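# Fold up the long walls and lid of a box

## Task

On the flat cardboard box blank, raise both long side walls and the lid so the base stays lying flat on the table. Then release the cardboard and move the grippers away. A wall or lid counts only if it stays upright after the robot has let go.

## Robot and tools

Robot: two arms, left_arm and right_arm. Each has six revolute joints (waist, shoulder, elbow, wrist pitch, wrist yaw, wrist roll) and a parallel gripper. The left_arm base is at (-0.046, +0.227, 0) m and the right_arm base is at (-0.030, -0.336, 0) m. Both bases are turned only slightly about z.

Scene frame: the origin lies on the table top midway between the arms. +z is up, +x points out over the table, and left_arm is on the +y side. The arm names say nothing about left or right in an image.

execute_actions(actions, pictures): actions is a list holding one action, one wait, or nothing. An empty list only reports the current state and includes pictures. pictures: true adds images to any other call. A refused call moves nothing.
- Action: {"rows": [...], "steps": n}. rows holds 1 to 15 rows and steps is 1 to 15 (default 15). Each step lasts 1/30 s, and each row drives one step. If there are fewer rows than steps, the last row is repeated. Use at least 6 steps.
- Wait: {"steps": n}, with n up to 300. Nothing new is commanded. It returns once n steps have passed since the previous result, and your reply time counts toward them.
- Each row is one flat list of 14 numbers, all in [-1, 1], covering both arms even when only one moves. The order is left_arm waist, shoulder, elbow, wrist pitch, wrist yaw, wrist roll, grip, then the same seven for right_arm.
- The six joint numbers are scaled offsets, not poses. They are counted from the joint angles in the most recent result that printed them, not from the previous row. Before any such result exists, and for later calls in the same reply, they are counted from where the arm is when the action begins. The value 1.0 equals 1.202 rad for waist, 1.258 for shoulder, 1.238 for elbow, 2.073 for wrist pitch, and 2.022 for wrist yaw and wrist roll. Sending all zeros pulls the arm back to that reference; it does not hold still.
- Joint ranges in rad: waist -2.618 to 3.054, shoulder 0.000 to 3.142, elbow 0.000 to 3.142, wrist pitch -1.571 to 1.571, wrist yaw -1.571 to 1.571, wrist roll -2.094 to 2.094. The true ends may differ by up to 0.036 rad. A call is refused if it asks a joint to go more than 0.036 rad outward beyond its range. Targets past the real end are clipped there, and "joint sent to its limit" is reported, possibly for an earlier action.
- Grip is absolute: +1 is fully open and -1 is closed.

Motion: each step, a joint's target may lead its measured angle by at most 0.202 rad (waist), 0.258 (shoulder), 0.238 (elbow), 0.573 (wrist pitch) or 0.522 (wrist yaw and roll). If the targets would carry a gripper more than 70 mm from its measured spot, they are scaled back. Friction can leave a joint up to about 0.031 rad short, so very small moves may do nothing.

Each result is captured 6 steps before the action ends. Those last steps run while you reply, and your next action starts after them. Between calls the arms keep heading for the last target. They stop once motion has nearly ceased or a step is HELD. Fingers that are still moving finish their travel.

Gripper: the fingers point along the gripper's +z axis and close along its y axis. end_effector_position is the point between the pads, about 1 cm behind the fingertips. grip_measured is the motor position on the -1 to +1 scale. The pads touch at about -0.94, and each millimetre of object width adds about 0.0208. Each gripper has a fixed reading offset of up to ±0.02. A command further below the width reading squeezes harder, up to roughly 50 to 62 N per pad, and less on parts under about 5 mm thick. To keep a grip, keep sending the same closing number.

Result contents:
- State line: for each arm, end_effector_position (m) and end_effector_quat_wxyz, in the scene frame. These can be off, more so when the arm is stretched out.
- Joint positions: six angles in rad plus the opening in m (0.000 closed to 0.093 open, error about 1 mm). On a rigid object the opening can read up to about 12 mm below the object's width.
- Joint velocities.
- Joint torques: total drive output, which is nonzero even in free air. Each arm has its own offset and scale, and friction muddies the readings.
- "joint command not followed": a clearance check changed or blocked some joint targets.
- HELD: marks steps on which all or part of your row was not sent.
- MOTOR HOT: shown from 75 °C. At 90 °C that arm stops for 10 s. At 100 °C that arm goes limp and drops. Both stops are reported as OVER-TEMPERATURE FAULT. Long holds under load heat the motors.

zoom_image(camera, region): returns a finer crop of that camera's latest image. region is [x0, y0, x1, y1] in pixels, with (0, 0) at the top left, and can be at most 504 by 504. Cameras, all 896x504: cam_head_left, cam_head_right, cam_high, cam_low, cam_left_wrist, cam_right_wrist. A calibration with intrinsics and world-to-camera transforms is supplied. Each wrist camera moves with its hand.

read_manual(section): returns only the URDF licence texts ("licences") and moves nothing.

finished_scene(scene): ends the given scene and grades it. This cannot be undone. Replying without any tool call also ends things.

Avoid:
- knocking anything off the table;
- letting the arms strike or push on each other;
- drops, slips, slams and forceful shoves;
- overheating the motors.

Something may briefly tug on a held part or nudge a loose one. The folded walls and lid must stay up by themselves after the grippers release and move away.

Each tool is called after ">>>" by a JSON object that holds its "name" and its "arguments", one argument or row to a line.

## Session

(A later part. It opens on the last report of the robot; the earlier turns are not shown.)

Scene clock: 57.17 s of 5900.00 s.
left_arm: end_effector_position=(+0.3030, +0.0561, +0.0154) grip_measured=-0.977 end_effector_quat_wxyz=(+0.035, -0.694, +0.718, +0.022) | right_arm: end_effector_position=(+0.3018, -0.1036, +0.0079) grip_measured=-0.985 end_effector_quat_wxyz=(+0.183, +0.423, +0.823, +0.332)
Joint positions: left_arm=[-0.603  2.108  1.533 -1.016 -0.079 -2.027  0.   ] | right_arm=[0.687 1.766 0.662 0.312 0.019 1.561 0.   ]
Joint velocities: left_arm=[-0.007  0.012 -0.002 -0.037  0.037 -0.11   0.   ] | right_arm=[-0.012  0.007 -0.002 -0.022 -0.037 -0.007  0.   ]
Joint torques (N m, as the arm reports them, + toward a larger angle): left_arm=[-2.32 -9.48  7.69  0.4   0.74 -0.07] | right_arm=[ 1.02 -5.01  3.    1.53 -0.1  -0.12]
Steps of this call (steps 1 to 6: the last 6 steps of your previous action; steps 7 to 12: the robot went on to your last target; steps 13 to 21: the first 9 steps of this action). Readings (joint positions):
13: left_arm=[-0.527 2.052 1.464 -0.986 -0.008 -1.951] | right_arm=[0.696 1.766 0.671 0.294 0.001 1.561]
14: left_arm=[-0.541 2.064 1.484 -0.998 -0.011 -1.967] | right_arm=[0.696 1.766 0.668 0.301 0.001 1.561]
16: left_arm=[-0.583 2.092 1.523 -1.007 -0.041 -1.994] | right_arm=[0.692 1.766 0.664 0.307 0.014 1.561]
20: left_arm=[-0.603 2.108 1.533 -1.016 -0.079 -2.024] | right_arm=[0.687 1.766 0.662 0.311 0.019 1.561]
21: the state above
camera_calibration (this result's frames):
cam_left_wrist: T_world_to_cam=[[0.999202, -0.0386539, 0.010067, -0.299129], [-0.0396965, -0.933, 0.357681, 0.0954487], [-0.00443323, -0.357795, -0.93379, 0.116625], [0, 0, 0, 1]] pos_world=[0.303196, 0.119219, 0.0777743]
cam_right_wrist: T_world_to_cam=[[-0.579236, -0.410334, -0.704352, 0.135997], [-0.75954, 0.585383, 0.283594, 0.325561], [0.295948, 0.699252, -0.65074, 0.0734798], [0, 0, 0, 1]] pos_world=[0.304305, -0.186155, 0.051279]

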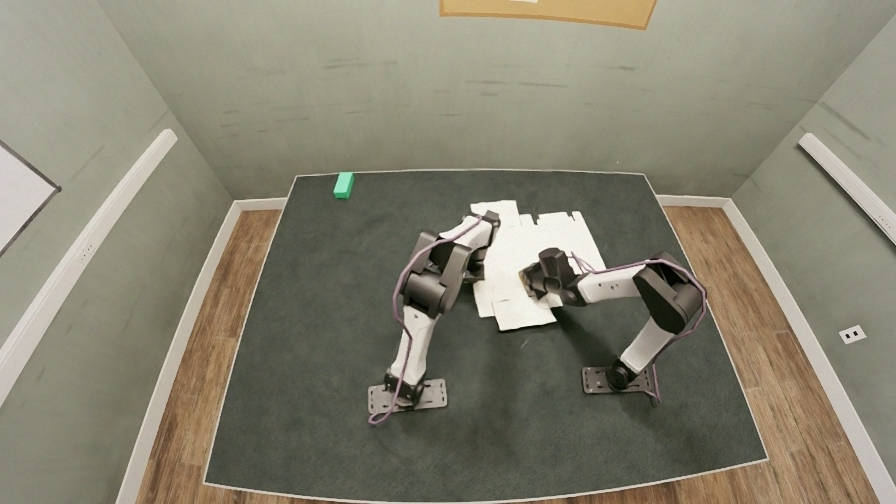

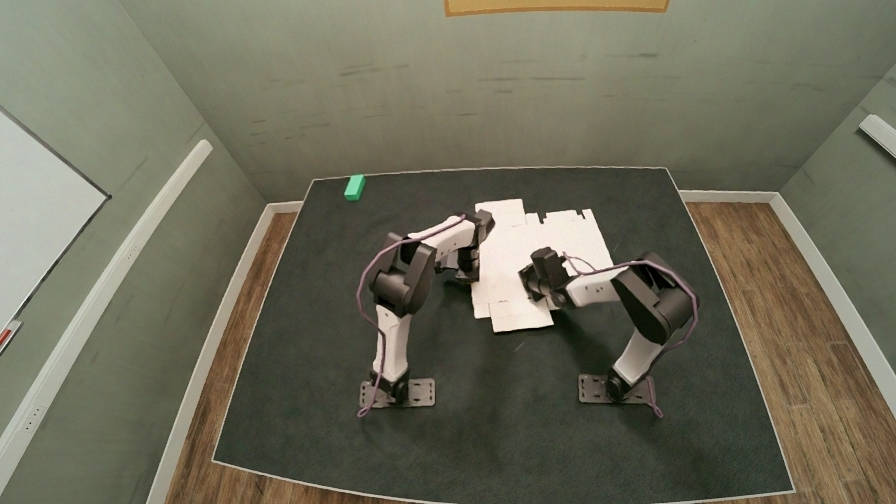

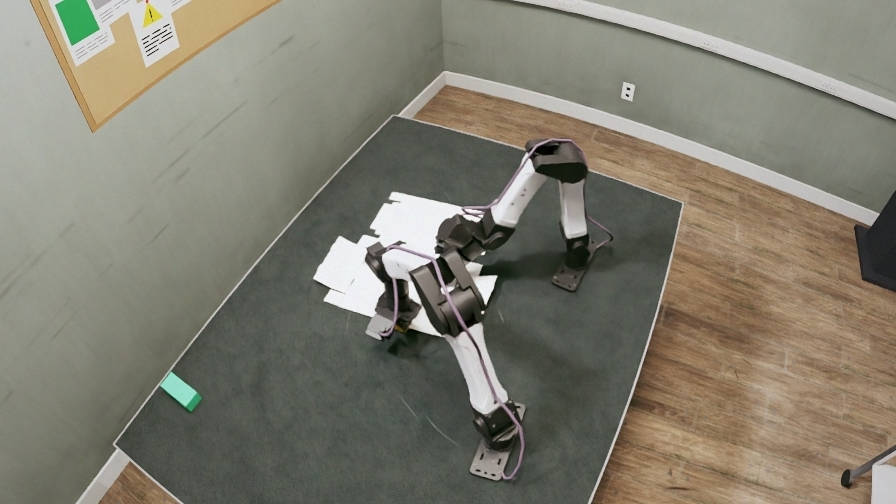

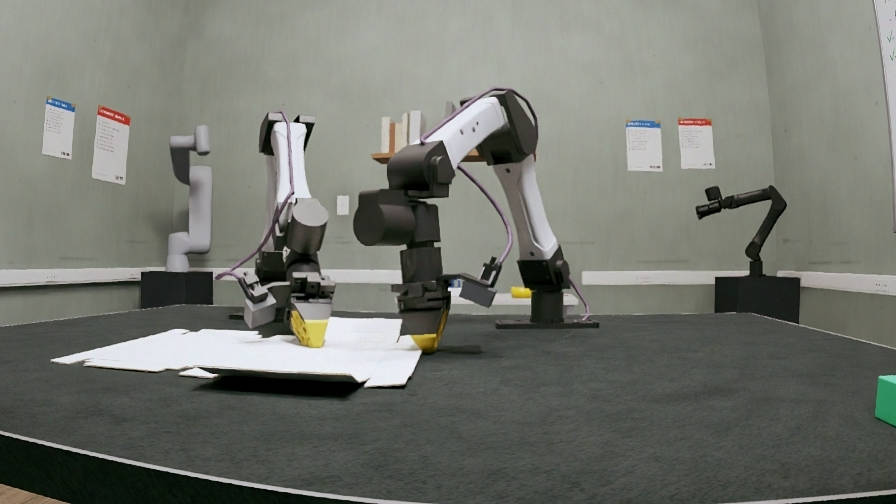

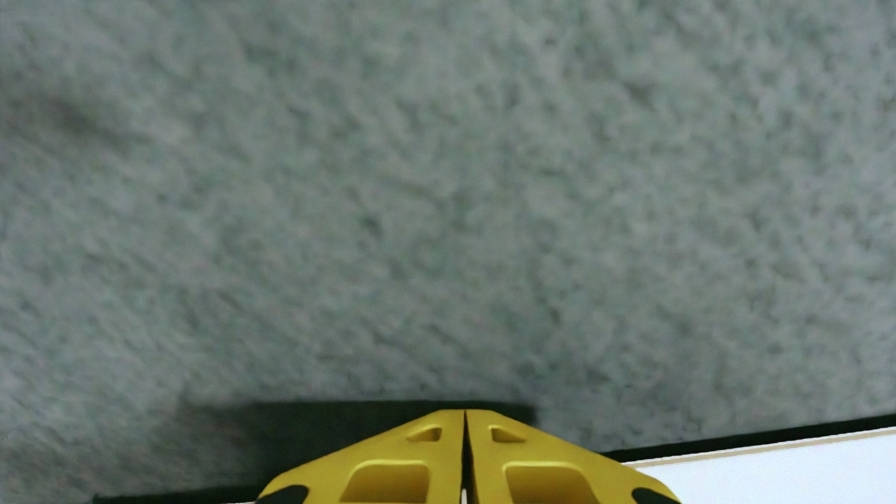

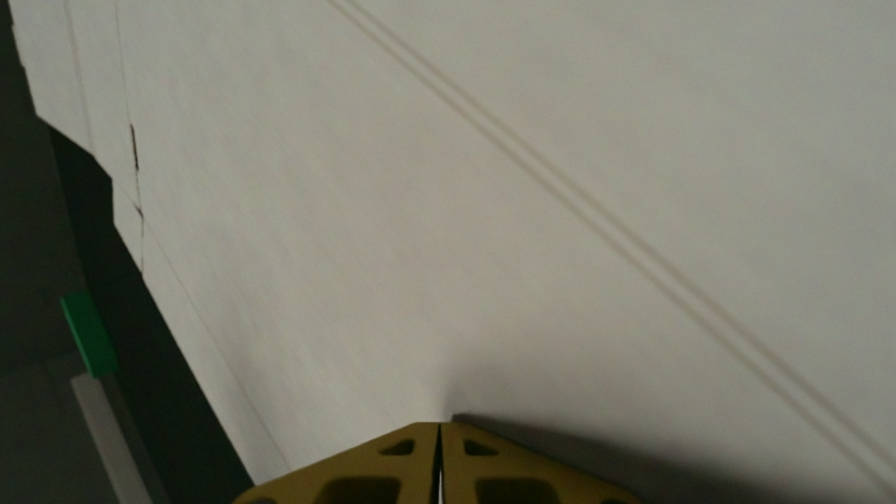

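>>> {"name": "execute_actions", "arguments": {
  "actions": [
    {"rows": [[-0.057,0.045,0.072,-0.006,0.039,-0.03,-1, 0.01,0.03,-0.03,0,-0.01,0,-1]], "steps": 15}
  ],
  "pictures": true
}}

Scene clock: 58.07 s of 5900.00 s.
left_arm: end_effector_position=(+0.3018, +0.0390, +0.0153) grip_measured=-0.977 end_effector_quat_wxyz=(+0.038, -0.696, +0.717, +0.029) | right_arm: end_effector_position=(+0.3044, -0.1042, +0.0090) grip_measured=-0.985 end_effector_quat_wxyz=(+0.190, +0.425, +0.820, +0.333)
Joint positions: left_arm=[-0.646  2.147  1.593 -1.052 -0.089 -2.076  0.   ] | right_arm=[0.687 1.769 0.662 0.324 0.031 1.561 0.   ]
Joint velocities: left_arm=[-0.012  0.002  0.012 -0.022 -0.081 -0.11   0.   ] | right_arm=[-0.002 -0.017 -0.012 -0.022  0.022 -0.007  0.   ]
Joint torques (N m, as the arm reports them, + toward a larger angle): left_arm=[-2.11 -9.7   7.8   0.49  0.9  -0.09] | right_arm=[ 1.35 -5.12  2.84  1.7  -0.24 -0.13]
joint sent to its limit (left arm) — the command would take joint 6 (wrist roll) past its lower limit, so that joint was sent only as far as its limit.
Steps of this call (steps 1 to 6: the last 6 steps of your previous action; steps 7 to 18: the robot went on to your last target; steps 19 to 27: the first 9 steps of this action). Readings (joint positions):
19: left_arm=[-0.607 2.115 1.547 -1.030 -0.081 -2.049] | right_arm=[0.687 1.766 0.662 0.315 0.020 1.561]
20: left_arm=[-0.613 2.126 1.566 -1.043 -0.087 -2.055] | right_arm=[0.687 1.766 0.662 0.317 0.023 1.561]
22: left_arm=[-0.631 2.141 1.587 -1.046 -0.087 -2.064] | right_arm=[0.687 1.768 0.662 0.322 0.028 1.561]
26: left_arm=[-0.646 2.147 1.592 -1.051 -0.089 -2.075] | right_arm=[0.687 1.769 0.662 0.324 0.031 1.561]
27: the state above
camera_calibration (this result's frames):
cam_left_wrist: T_world_to_cam=[[0.999414, -0.0338721, 0.00495764, -0.298766], [-0.0335085, -0.938312, 0.344163, 0.0780503], [-0.00700571, -0.344127, -0.938897, 0.110649], [0, 0, 0, 1]] pos_world=[0.301981, 0.101193, 0.0785076]
cam_right_wrist: T_world_to_cam=[[-0.573701, -0.40645, -0.711101, 0.136814], [-0.758147, 0.592074, 0.27324, 0.327943], [0.309966, 0.695878, -0.647823, 0.0691862], [0, 0, 0, 1]] pos_world=[0.305674, -0.186703, 0.052502]

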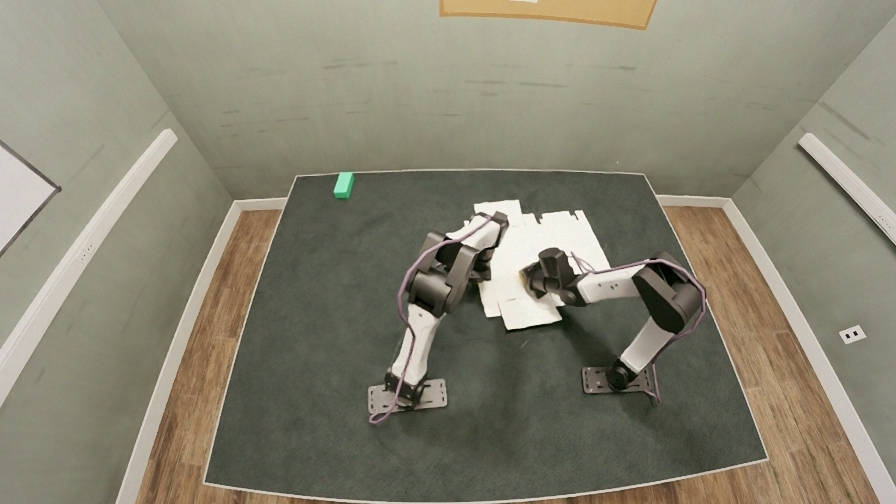

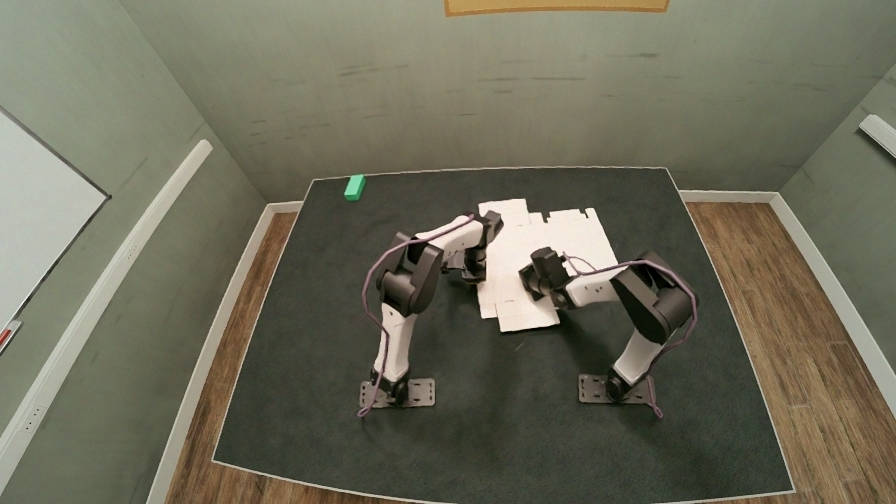

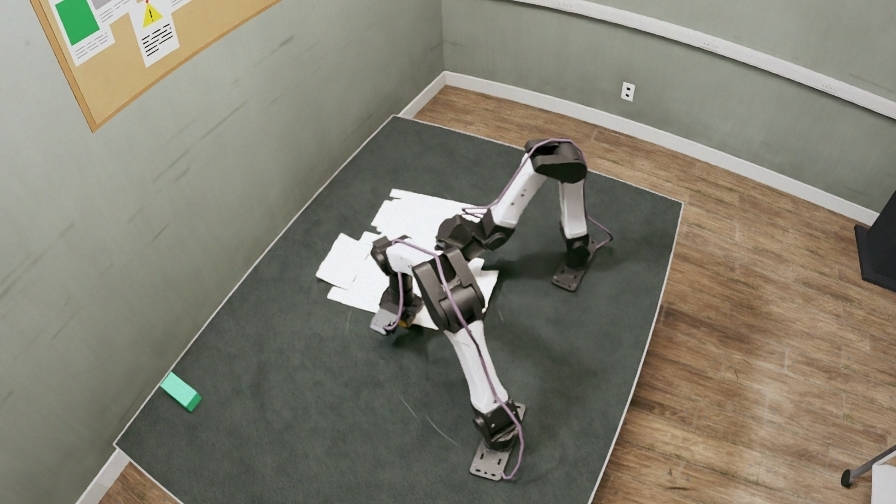

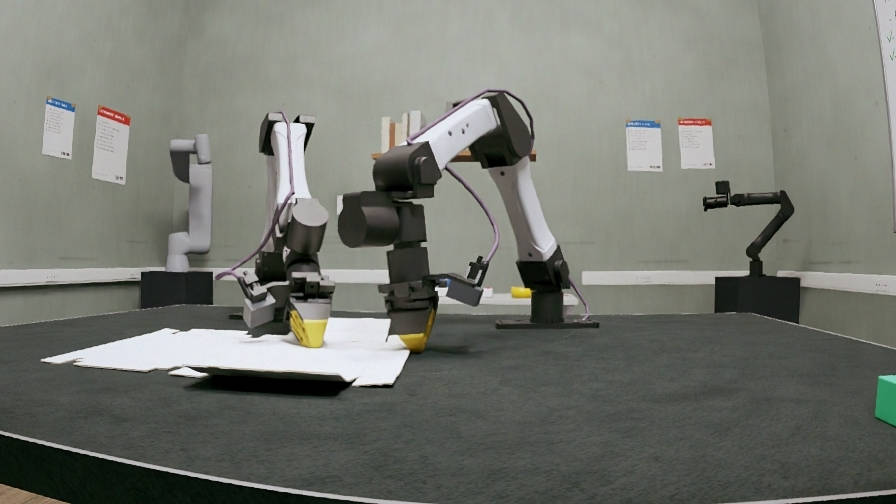

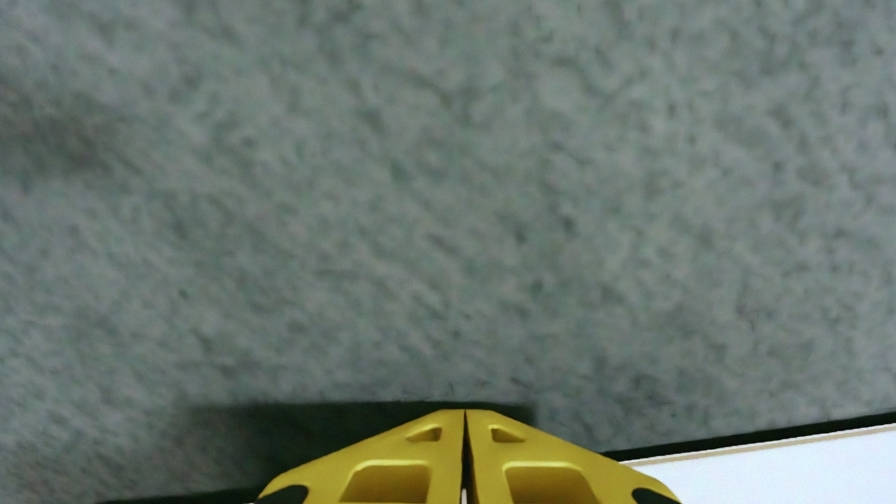

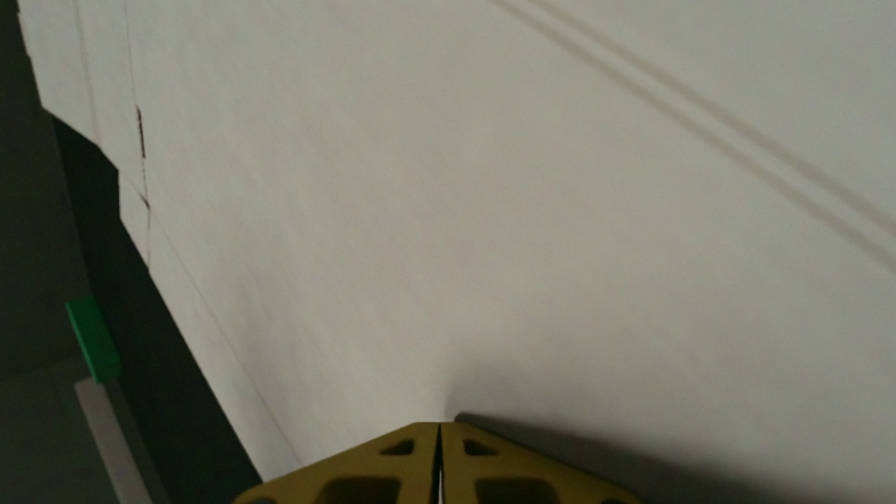

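>>> {"name": "execute_actions", "arguments": {
  "actions": [
    {"rows": [[0.1,-0.03,0,0,0.04,0.05,-1, 0,-0.08,0.05,0,0,0,-1],[0.25,-0.12,-0.05,0,0.04,0.1,-1, -0.25,-0.15,0.08,0,0,0,-1]], "steps": 15}
  ]
}}

>>> {"name": "execute_actions", "arguments": {
  "actions": [
    {"steps": 20}
  ],
  "pictures": true
}}

Scene clock: 64.17 s of 5900.00 s.
left_arm: end_effector_position=(+0.3435, +0.1556, +0.0590) grip_measured=-0.977 end_effector_quat_wxyz=(-0.033, +0.758, -0.651, +0.025) | right_arm: end_effector_position=(+0.3882, -0.2011, +0.1037) grip_measured=-0.986 end_effector_quat_wxyz=(+0.299, +0.512, +0.706, +0.388)
Joint positions: left_arm=[-0.308  2.005  1.555 -1.045 -0.033 -1.916  0.   ] | right_arm=[0.392 1.601 0.736 0.318 0.032 1.561 0.   ]
Joint velocities: left_arm=[ 0.193 -0.193  0.002 -0.007 -0.066  0.168  0.   ] | right_arm=[-0.608 -0.315  0.203  0.198  0.11   0.022  0.   ]
Joint torques (N m, as the arm reports them, + toward a larger angle): left_arm=[-4.35 -9.7   4.05  0.43  0.22  0.06] | right_arm=[ 3.   -7.8   7.89  1.81 -0.17 -0.14]
joint sent to its limit (left arm) — the command would take joint 6 (wrist roll) past its lower limit, so that joint was sent only as far as its limit.
Steps of this call (steps 1 to 6: the last 6 steps of your previous action; steps 7 to 15: the robot went on to your last target; steps 16 to 90: nothing new was sent; then 2.80 s passed at rest; steps 91 to 99: the first 9 steps of this action). Readings (joint positions):
91: left_arm=[-0.633 2.146 1.594 -1.054 -0.078 -2.066] | right_arm=[0.687 1.759 0.665 0.316 0.033 1.561]
92: left_arm=[-0.606 2.134 1.584 -1.047 -0.058 -2.037] | right_arm=[0.675 1.740 0.667 0.306 0.025 1.561]
94: left_arm=[-0.512 2.089 1.559 -1.046 -0.036 -1.989] | right_arm=[0.604 1.691 0.680 0.301 0.021 1.561]
98: left_arm=[-0.322 2.013 1.555 -1.045 -0.032 -1.925] | right_arm=[0.420 1.614 0.727 0.312 0.026 1.561]
99: the state above

Scene clock: 64.83 s of 5900.00 s.
left_arm: end_effector_position=(+0.3392, +0.1390, +0.0595) grip_measured=-0.977 end_effector_quat_wxyz=(-0.027, +0.733, -0.679, +0.029) | right_arm: end_effector_position=(+0.3931, -0.2060, +0.1146) grip_measured=-0.986 end_effector_quat_wxyz=(+0.311, +0.513, +0.696, +0.396)
Joint positions: left_arm=[-0.345  2.     1.551 -1.045 -0.018 -1.88   0.   ] | right_arm=[0.38  1.587 0.744 0.327 0.036 1.561 0.   ]
Joint velocities: left_arm=[-0.012 -0.007 -0.007 -0.022 -0.007  0.081  0.   ] | right_arm=[-0.017 -0.007 -0.002  0.022 -0.007 -0.066  0.   ]
Joint torques (N m, as the arm reports them, + toward a larger angle): left_arm=[  0.12 -10.41   4.32   0.41   0.08   0.03] | right_arm=[ 0.96 -8.22  8.37  2.08  0.   -0.14]
Kept back: nothing.
Steps of this call (steps 1 to 6: the last 6 steps of your previous action; steps 7 to 20: the robot went on to your last target). Readings (joint positions):
1: left_arm=[-0.307 2.001 1.555 -1.045 -0.033 -1.908] | right_arm=[0.378 1.593 0.741 0.325 0.035 1.561]
2: left_arm=[-0.313 2.000 1.555 -1.045 -0.032 -1.903] | right_arm=[0.375 1.589 0.744 0.330 0.036 1.561]
4: left_arm=[-0.331 2.000 1.553 -1.045 -0.027 -1.894] | right_arm=[0.378 1.587 0.744 0.331 0.036 1.561]
8: left_arm=[-0.345 2.000 1.551 -1.045 -0.019 -1.886] | right_arm=[0.380 1.587 0.744 0.327 0.036 1.561]
20: the state above
camera_calibration (this result's frames):
cam_left_wrist: T_world_to_cam=[[0.994742, 0.0731576, 0.0716681, -0.350223], [0.0347748, -0.899503, 0.435528, 0.123956], [0.0963279, -0.430746, -0.897317, 0.161392], [0, 0, 0, 1]] pos_world=[0.328524, 0.206639, 0.115933]
cam_right_wrist: T_world_to_cam=[[-0.467682, -0.149049, -0.871239, 0.251125], [-0.599557, 0.777747, 0.188789, 0.412266], [0.649465, 0.610651, -0.453102, 0.00763717], [0, 0, 0, 1]] pos_world=[0.359664, -0.287872, 0.144419]

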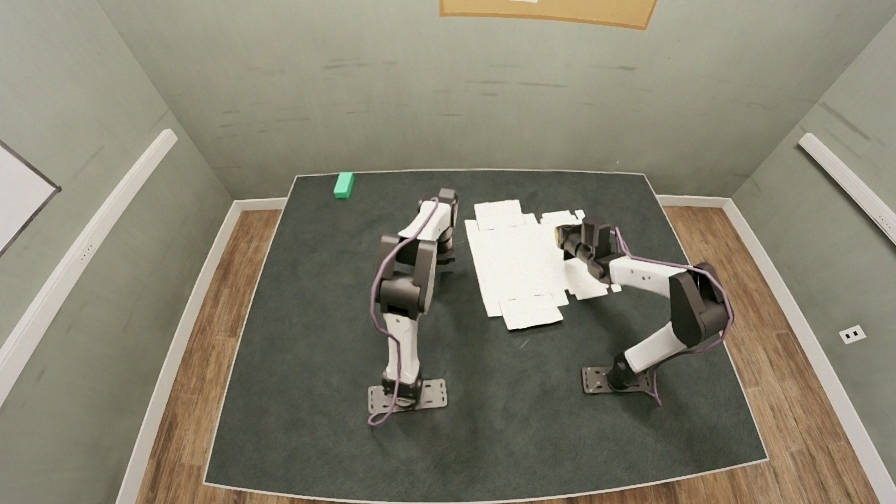

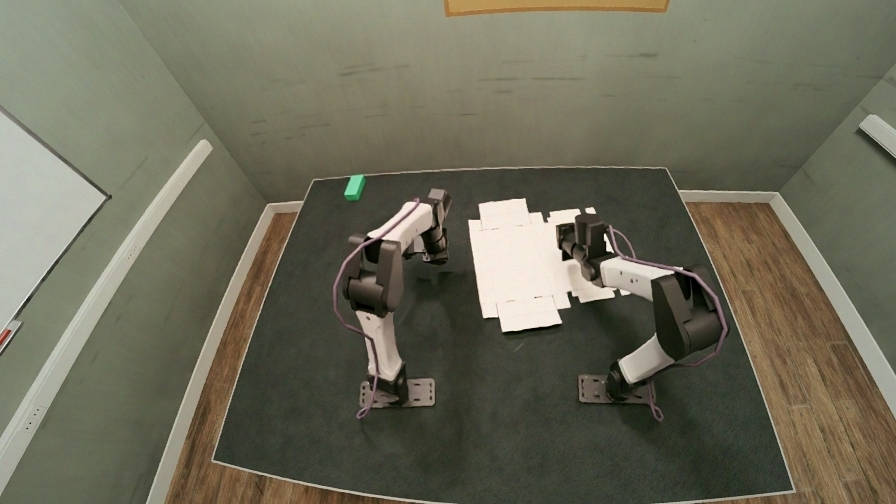

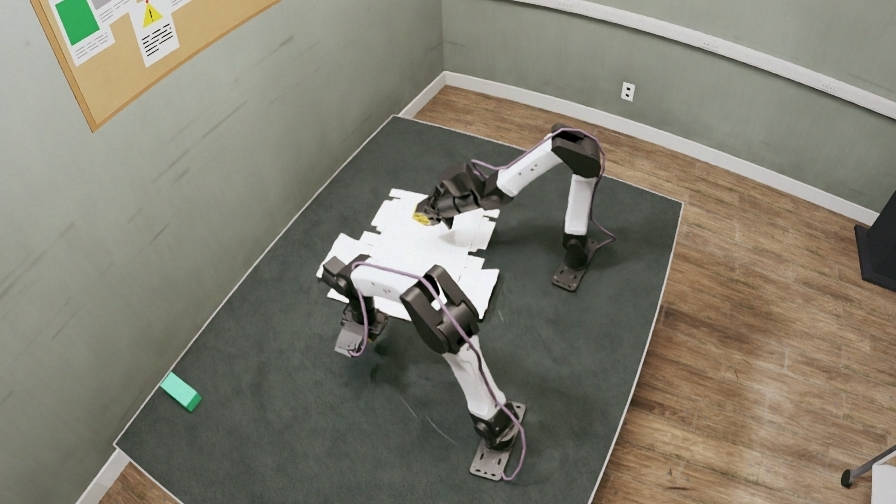

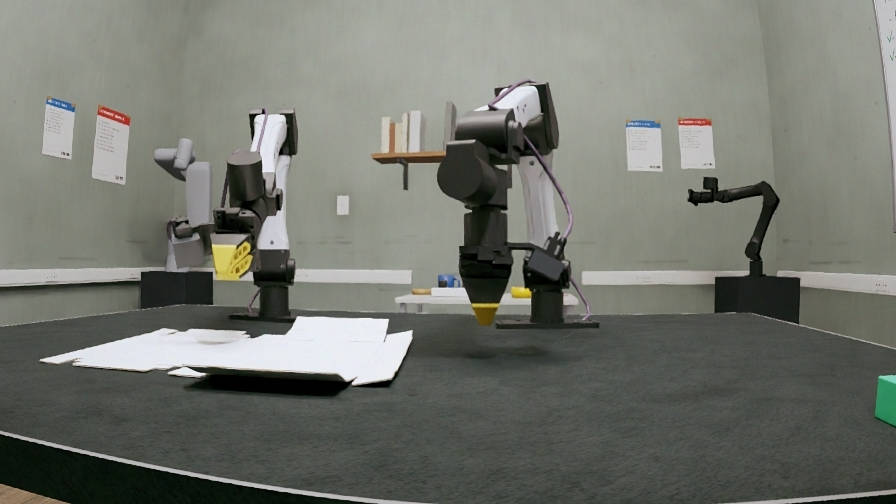

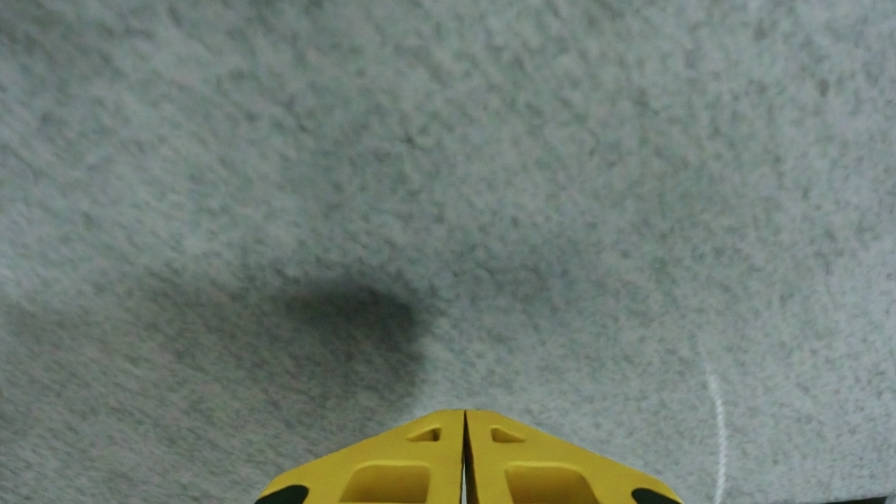

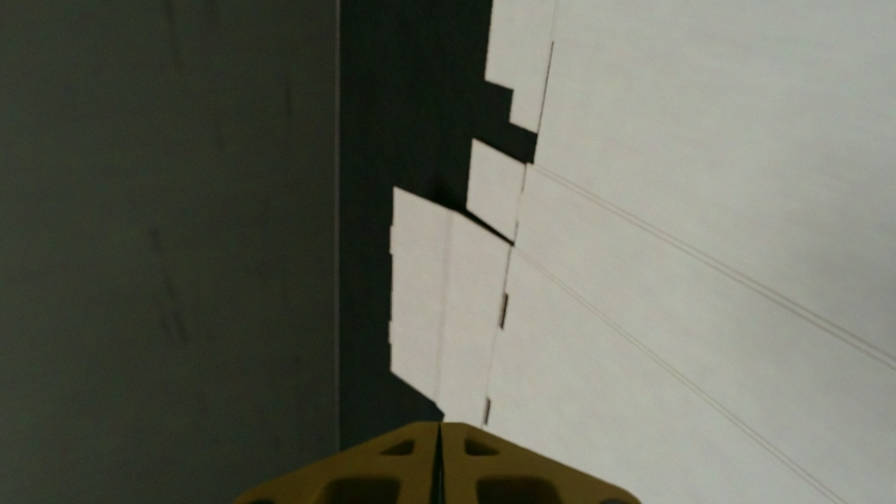

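>>> {"name": "zoom_image", "arguments": {
  "camera": "cam_head_left",
  "region": [420, 170, 660, 350]
}}

>>> {"name": "zoom_image", "arguments": {
  "camera": "cam_low",
  "region": [0, 270, 504, 420]
}}

Region (420, 170, 660, 350) of cam_head_left's 896x504 image, scaled by 2.100, with more detail than that image has; it fills the top 378 rows of this view, and the rest is white.

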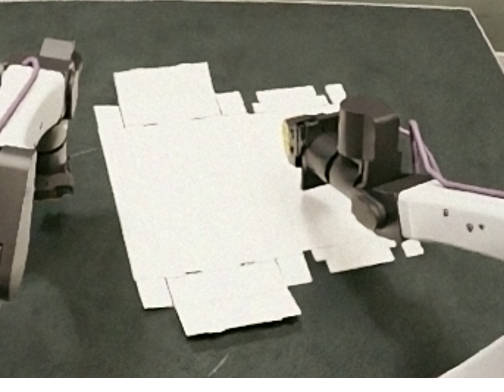

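Region (0, 270, 504, 420) of cam_low's 896x504 image, scaled by 1.000; it fills the top 150 rows of this view, and the rest is white.

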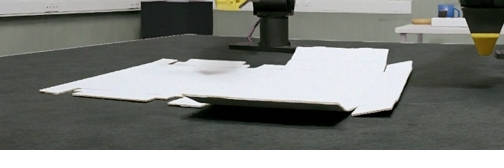

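>>> {"name": "execute_actions", "arguments": {
  "actions": [
    {"rows": [[0.049,0.0,-0.028,0.027,0.383,0.818,-0.44, 0.19,0.10,0.094,-0.061,-0.018,0,-1],[0.049,0.0,-0.028,0.027,0.383,0.818,-0.44, 0.19,0.10,0.094,-0.061,-0.018,0,-1],[0.049,0.0,-0.028,0.027,0.383,0.818,-0.44, 0.19,0.10,0.094,-0.061,-0.018,0,-1],[0.049,0.0,-0.028,0.027,0.383,0.818,-0.44, 0.19,0.10,0.094,-0.061,-0.018,0,-1],[0.049,0.08,-0.028,0.027,0.383,0.818,-0.44, 0.19,0.169,0.094,-0.061,-0.018,0,-1]], "steps": 15}
  ]
}}

>>> {"name": "execute_actions", "arguments": {
  "actions": [
    {"steps": 15}
  ],
  "pictures": true
}}

Scene clock: 72.63 s of 5900.00 s.
left_arm: end_effector_position=(+0.3240, +0.0632, +0.0587) grip_measured=-0.443 end_effector_quat_wxyz=(-0.161, -0.378, +0.874, -0.259) | right_arm: end_effector_position=(+0.3543, -0.0977, +0.0470) grip_measured=-0.985 end_effector_quat_wxyz=(+0.204, +0.439, +0.798, +0.359)
Joint positions: left_arm=[-0.286  2.077  1.536 -1.011  0.619 -0.996  0.024] | right_arm=[0.625 1.794 0.845 0.23  0.004 1.561 0.   ]
Joint velocities: left_arm=[-0.027  0.471 -0.002 -0.081  0.813  2.821 -0.001] | right_arm=[-0.12   0.354  0.002 -0.476  0.022  0.007  0.   ]
Joint torques (N m, as the arm reports them, + toward a larger angle): left_arm=[  0.13 -10.89   4.18   0.63   0.55  -0.06] | right_arm=[ -0.38 -10.51   7.7    2.32   0.02  -0.13]
Steps of this call (steps 1 to 15: the robot went on to your last target; steps 16 to 90: nothing new was sent; then 4.50 s passed at rest; steps 91 to 99: the first 9 steps of this action). Readings (joint positions):
91: left_arm=[-0.337 2.000 1.549 -1.042 0.058 -1.797] | right_arm=[0.398 1.598 0.757 0.310 0.045 1.561]
92: left_arm=[-0.324 2.000 1.545 -1.035 0.160 -1.696] | right_arm=[0.439 1.624 0.782 0.296 0.046 1.561]
94: left_arm=[-0.298 2.000 1.537 -1.026 0.352 -1.496] | right_arm=[0.543 1.677 0.824 0.275 0.035 1.561]
98: left_arm=[-0.286 2.059 1.536 -1.012 0.588 -1.097] | right_arm=[0.627 1.779 0.845 0.246 0.004 1.561]
99: the state above

Scene clock: 73.13 s of 5900.00 s.
left_arm: end_effector_position=(+0.3207, +0.0478, +0.0618) grip_measured=-0.443 end_effector_quat_wxyz=(-0.080, -0.043, +0.931, -0.353) | right_arm: end_effector_position=(+0.3522, -0.1046, +0.0372) grip_measured=-0.985 end_effector_quat_wxyz=(+0.197, +0.447, +0.802, +0.342)
Joint positions: left_arm=[-0.286  2.103  1.536 -1.007  0.74  -0.263  0.024] | right_arm=[0.614 1.805 0.845 0.202 0.004 1.561 0.   ]
Joint velocities: left_arm=[-0.002 -0.002  0.022 -0.022  0.007  0.139 -0.001] | right_arm=[-0.002 -0.002 -0.007  0.037 -0.051 -0.037  0.   ]
Joint torques (N m, as the arm reports them, + toward a larger angle): left_arm=[  0.11 -11.05   4.03   0.61   0.64   0.08] | right_arm=[-0.04 -9.62  7.61  1.86  0.03 -0.13]
Kept back: nothing.
Steps of this call (steps 1 to 6: the last 6 steps of your previous action; steps 7 to 15: the robot went on to your last target). Readings (joint positions):
1: left_arm=[-0.286 2.090 1.536 -1.011 0.643 -0.897] | right_arm=[0.621 1.803 0.845 0.217 0.004 1.561]
2: left_arm=[-0.286 2.099 1.536 -1.011 0.663 -0.797] | right_arm=[0.618 1.805 0.845 0.208 0.004 1.561]
4: left_arm=[-0.286 2.103 1.536 -1.011 0.691 -0.605] | right_arm=[0.614 1.805 0.845 0.203 0.004 1.561]
8: left_arm=[-0.286 2.103 1.536 -1.008 0.723 -0.383] | right_arm=[0.614 1.805 0.845 0.202 0.004 1.561]
15: the state above
camera_calibration (this result's frames):
cam_left_wrist: T_world_to_cam=[[0.130453, -0.751841, 0.646311, -0.0442666], [-0.836499, 0.266466, 0.478816, 0.262556], [-0.532214, -0.603101, -0.594153, 0.316972], [0, 0, 0, 1]] pos_world=[0.394099, 0.0879224, 0.0912234]
cam_right_wrist: T_world_to_cam=[[-0.586721, -0.354055, -0.728288, 0.19481], [-0.728436, 0.623631, 0.283664, 0.349216], [0.353751, 0.696943, -0.623804, 0.0566944], [0, 0, 0, 1]] pos_world=[0.348625, -0.188322, 0.0781838]

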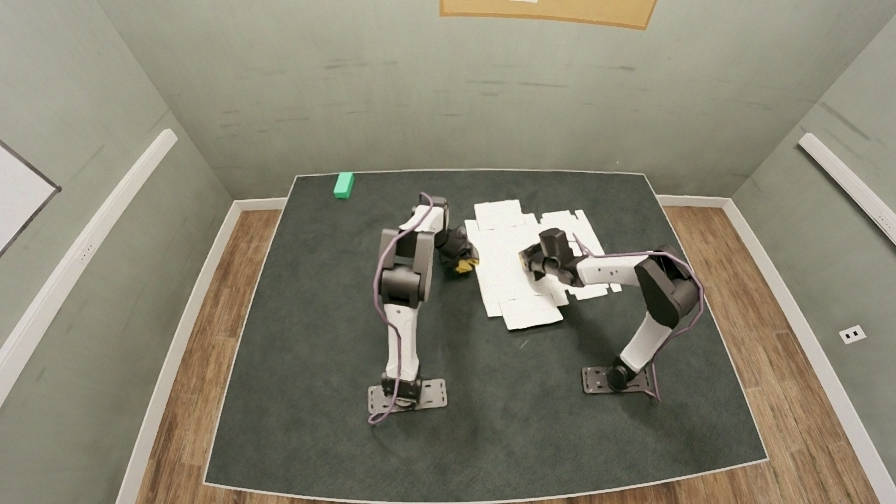

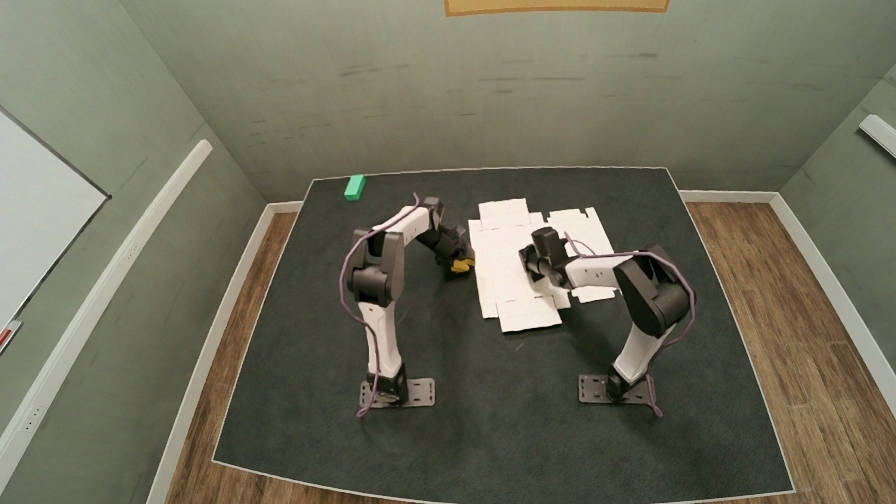

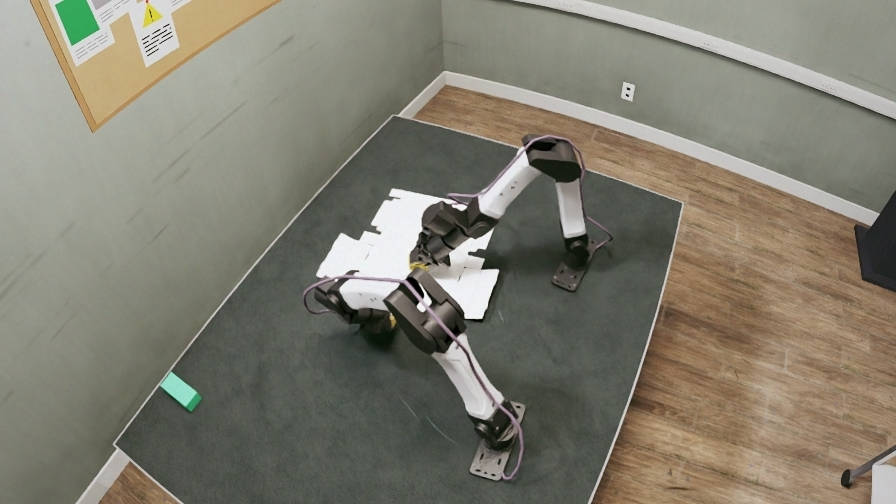

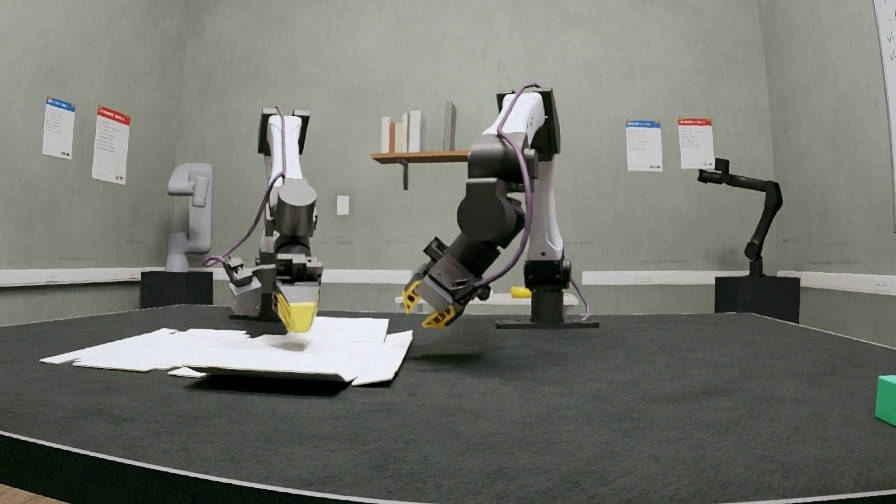

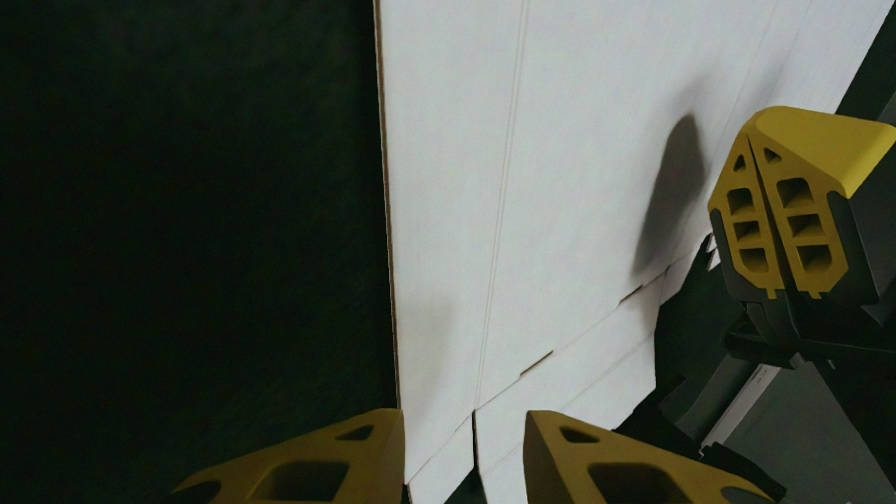

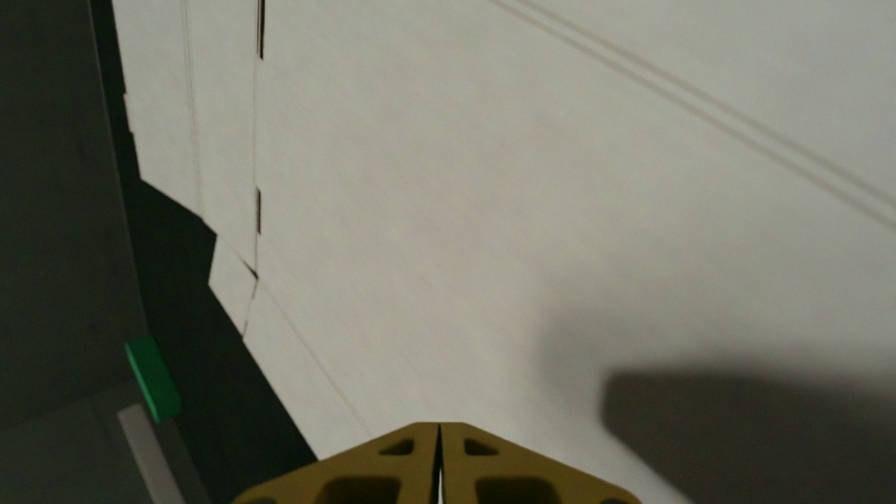

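>>> {"name": "execute_actions", "arguments": {
  "actions": [
    {"rows": [[0,0.07,-0.016,0.054,0.012,0.018,-0.44, 0,0.10,-0.028,0.015,0,0,-1]], "steps": 15}
  ]
}}

Scene clock: 73.67 s of 5900.00 s.
left_arm: end_effector_position=(+0.3299, +0.0447, +0.0301) grip_measured=-0.443 end_effector_quat_wxyz=(-0.080, -0.030, +0.930, -0.358) | right_arm: end_effector_position=(+0.3528, -0.1042, +0.0084) grip_measured=-0.985 end_effector_quat_wxyz=(+0.189, +0.451, +0.808, +0.329)
Joint positions: left_arm=[-0.286  2.19   1.536 -0.929  0.752 -0.234  0.024] | right_arm=[0.614 1.893 0.841 0.261 0.004 1.562 0.   ]
Joint velocities: left_arm=[-0.012 -0.022 -0.017  0.095 -0.007  0.037  0.   ] | right_arm=[-0.002  0.007  0.007  0.066  0.007  0.037  0.   ]
Joint torques (N m, as the arm reports them, + toward a larger angle): left_arm=[  0.14 -11.22   3.97   0.67   0.63   0.1 ] | right_arm=[ 0.46 -6.37  3.56  1.52  0.05 -0.15]
Steps of this call (steps 1 to 7: the robot went on to your last target; steps 8 to 16: the first 9 steps of this action). Readings (joint positions):
8: left_arm=[-0.286 2.109 1.536 -0.999 0.746 -0.237] | right_arm=[0.614 1.818 0.845 0.210 0.004 1.561]
9: left_arm=[-0.286 2.120 1.536 -0.979 0.750 -0.236] | right_arm=[0.614 1.842 0.845 0.230 0.004 1.561]
11: left_arm=[-0.286 2.151 1.536 -0.952 0.752 -0.235] | right_arm=[0.614 1.890 0.841 0.251 0.004 1.562]
15: left_arm=[-0.286 2.190 1.536 -0.931 0.752 -0.234] | right_arm=[0.614 1.893 0.841 0.261 0.004 1.562]
16: the state above


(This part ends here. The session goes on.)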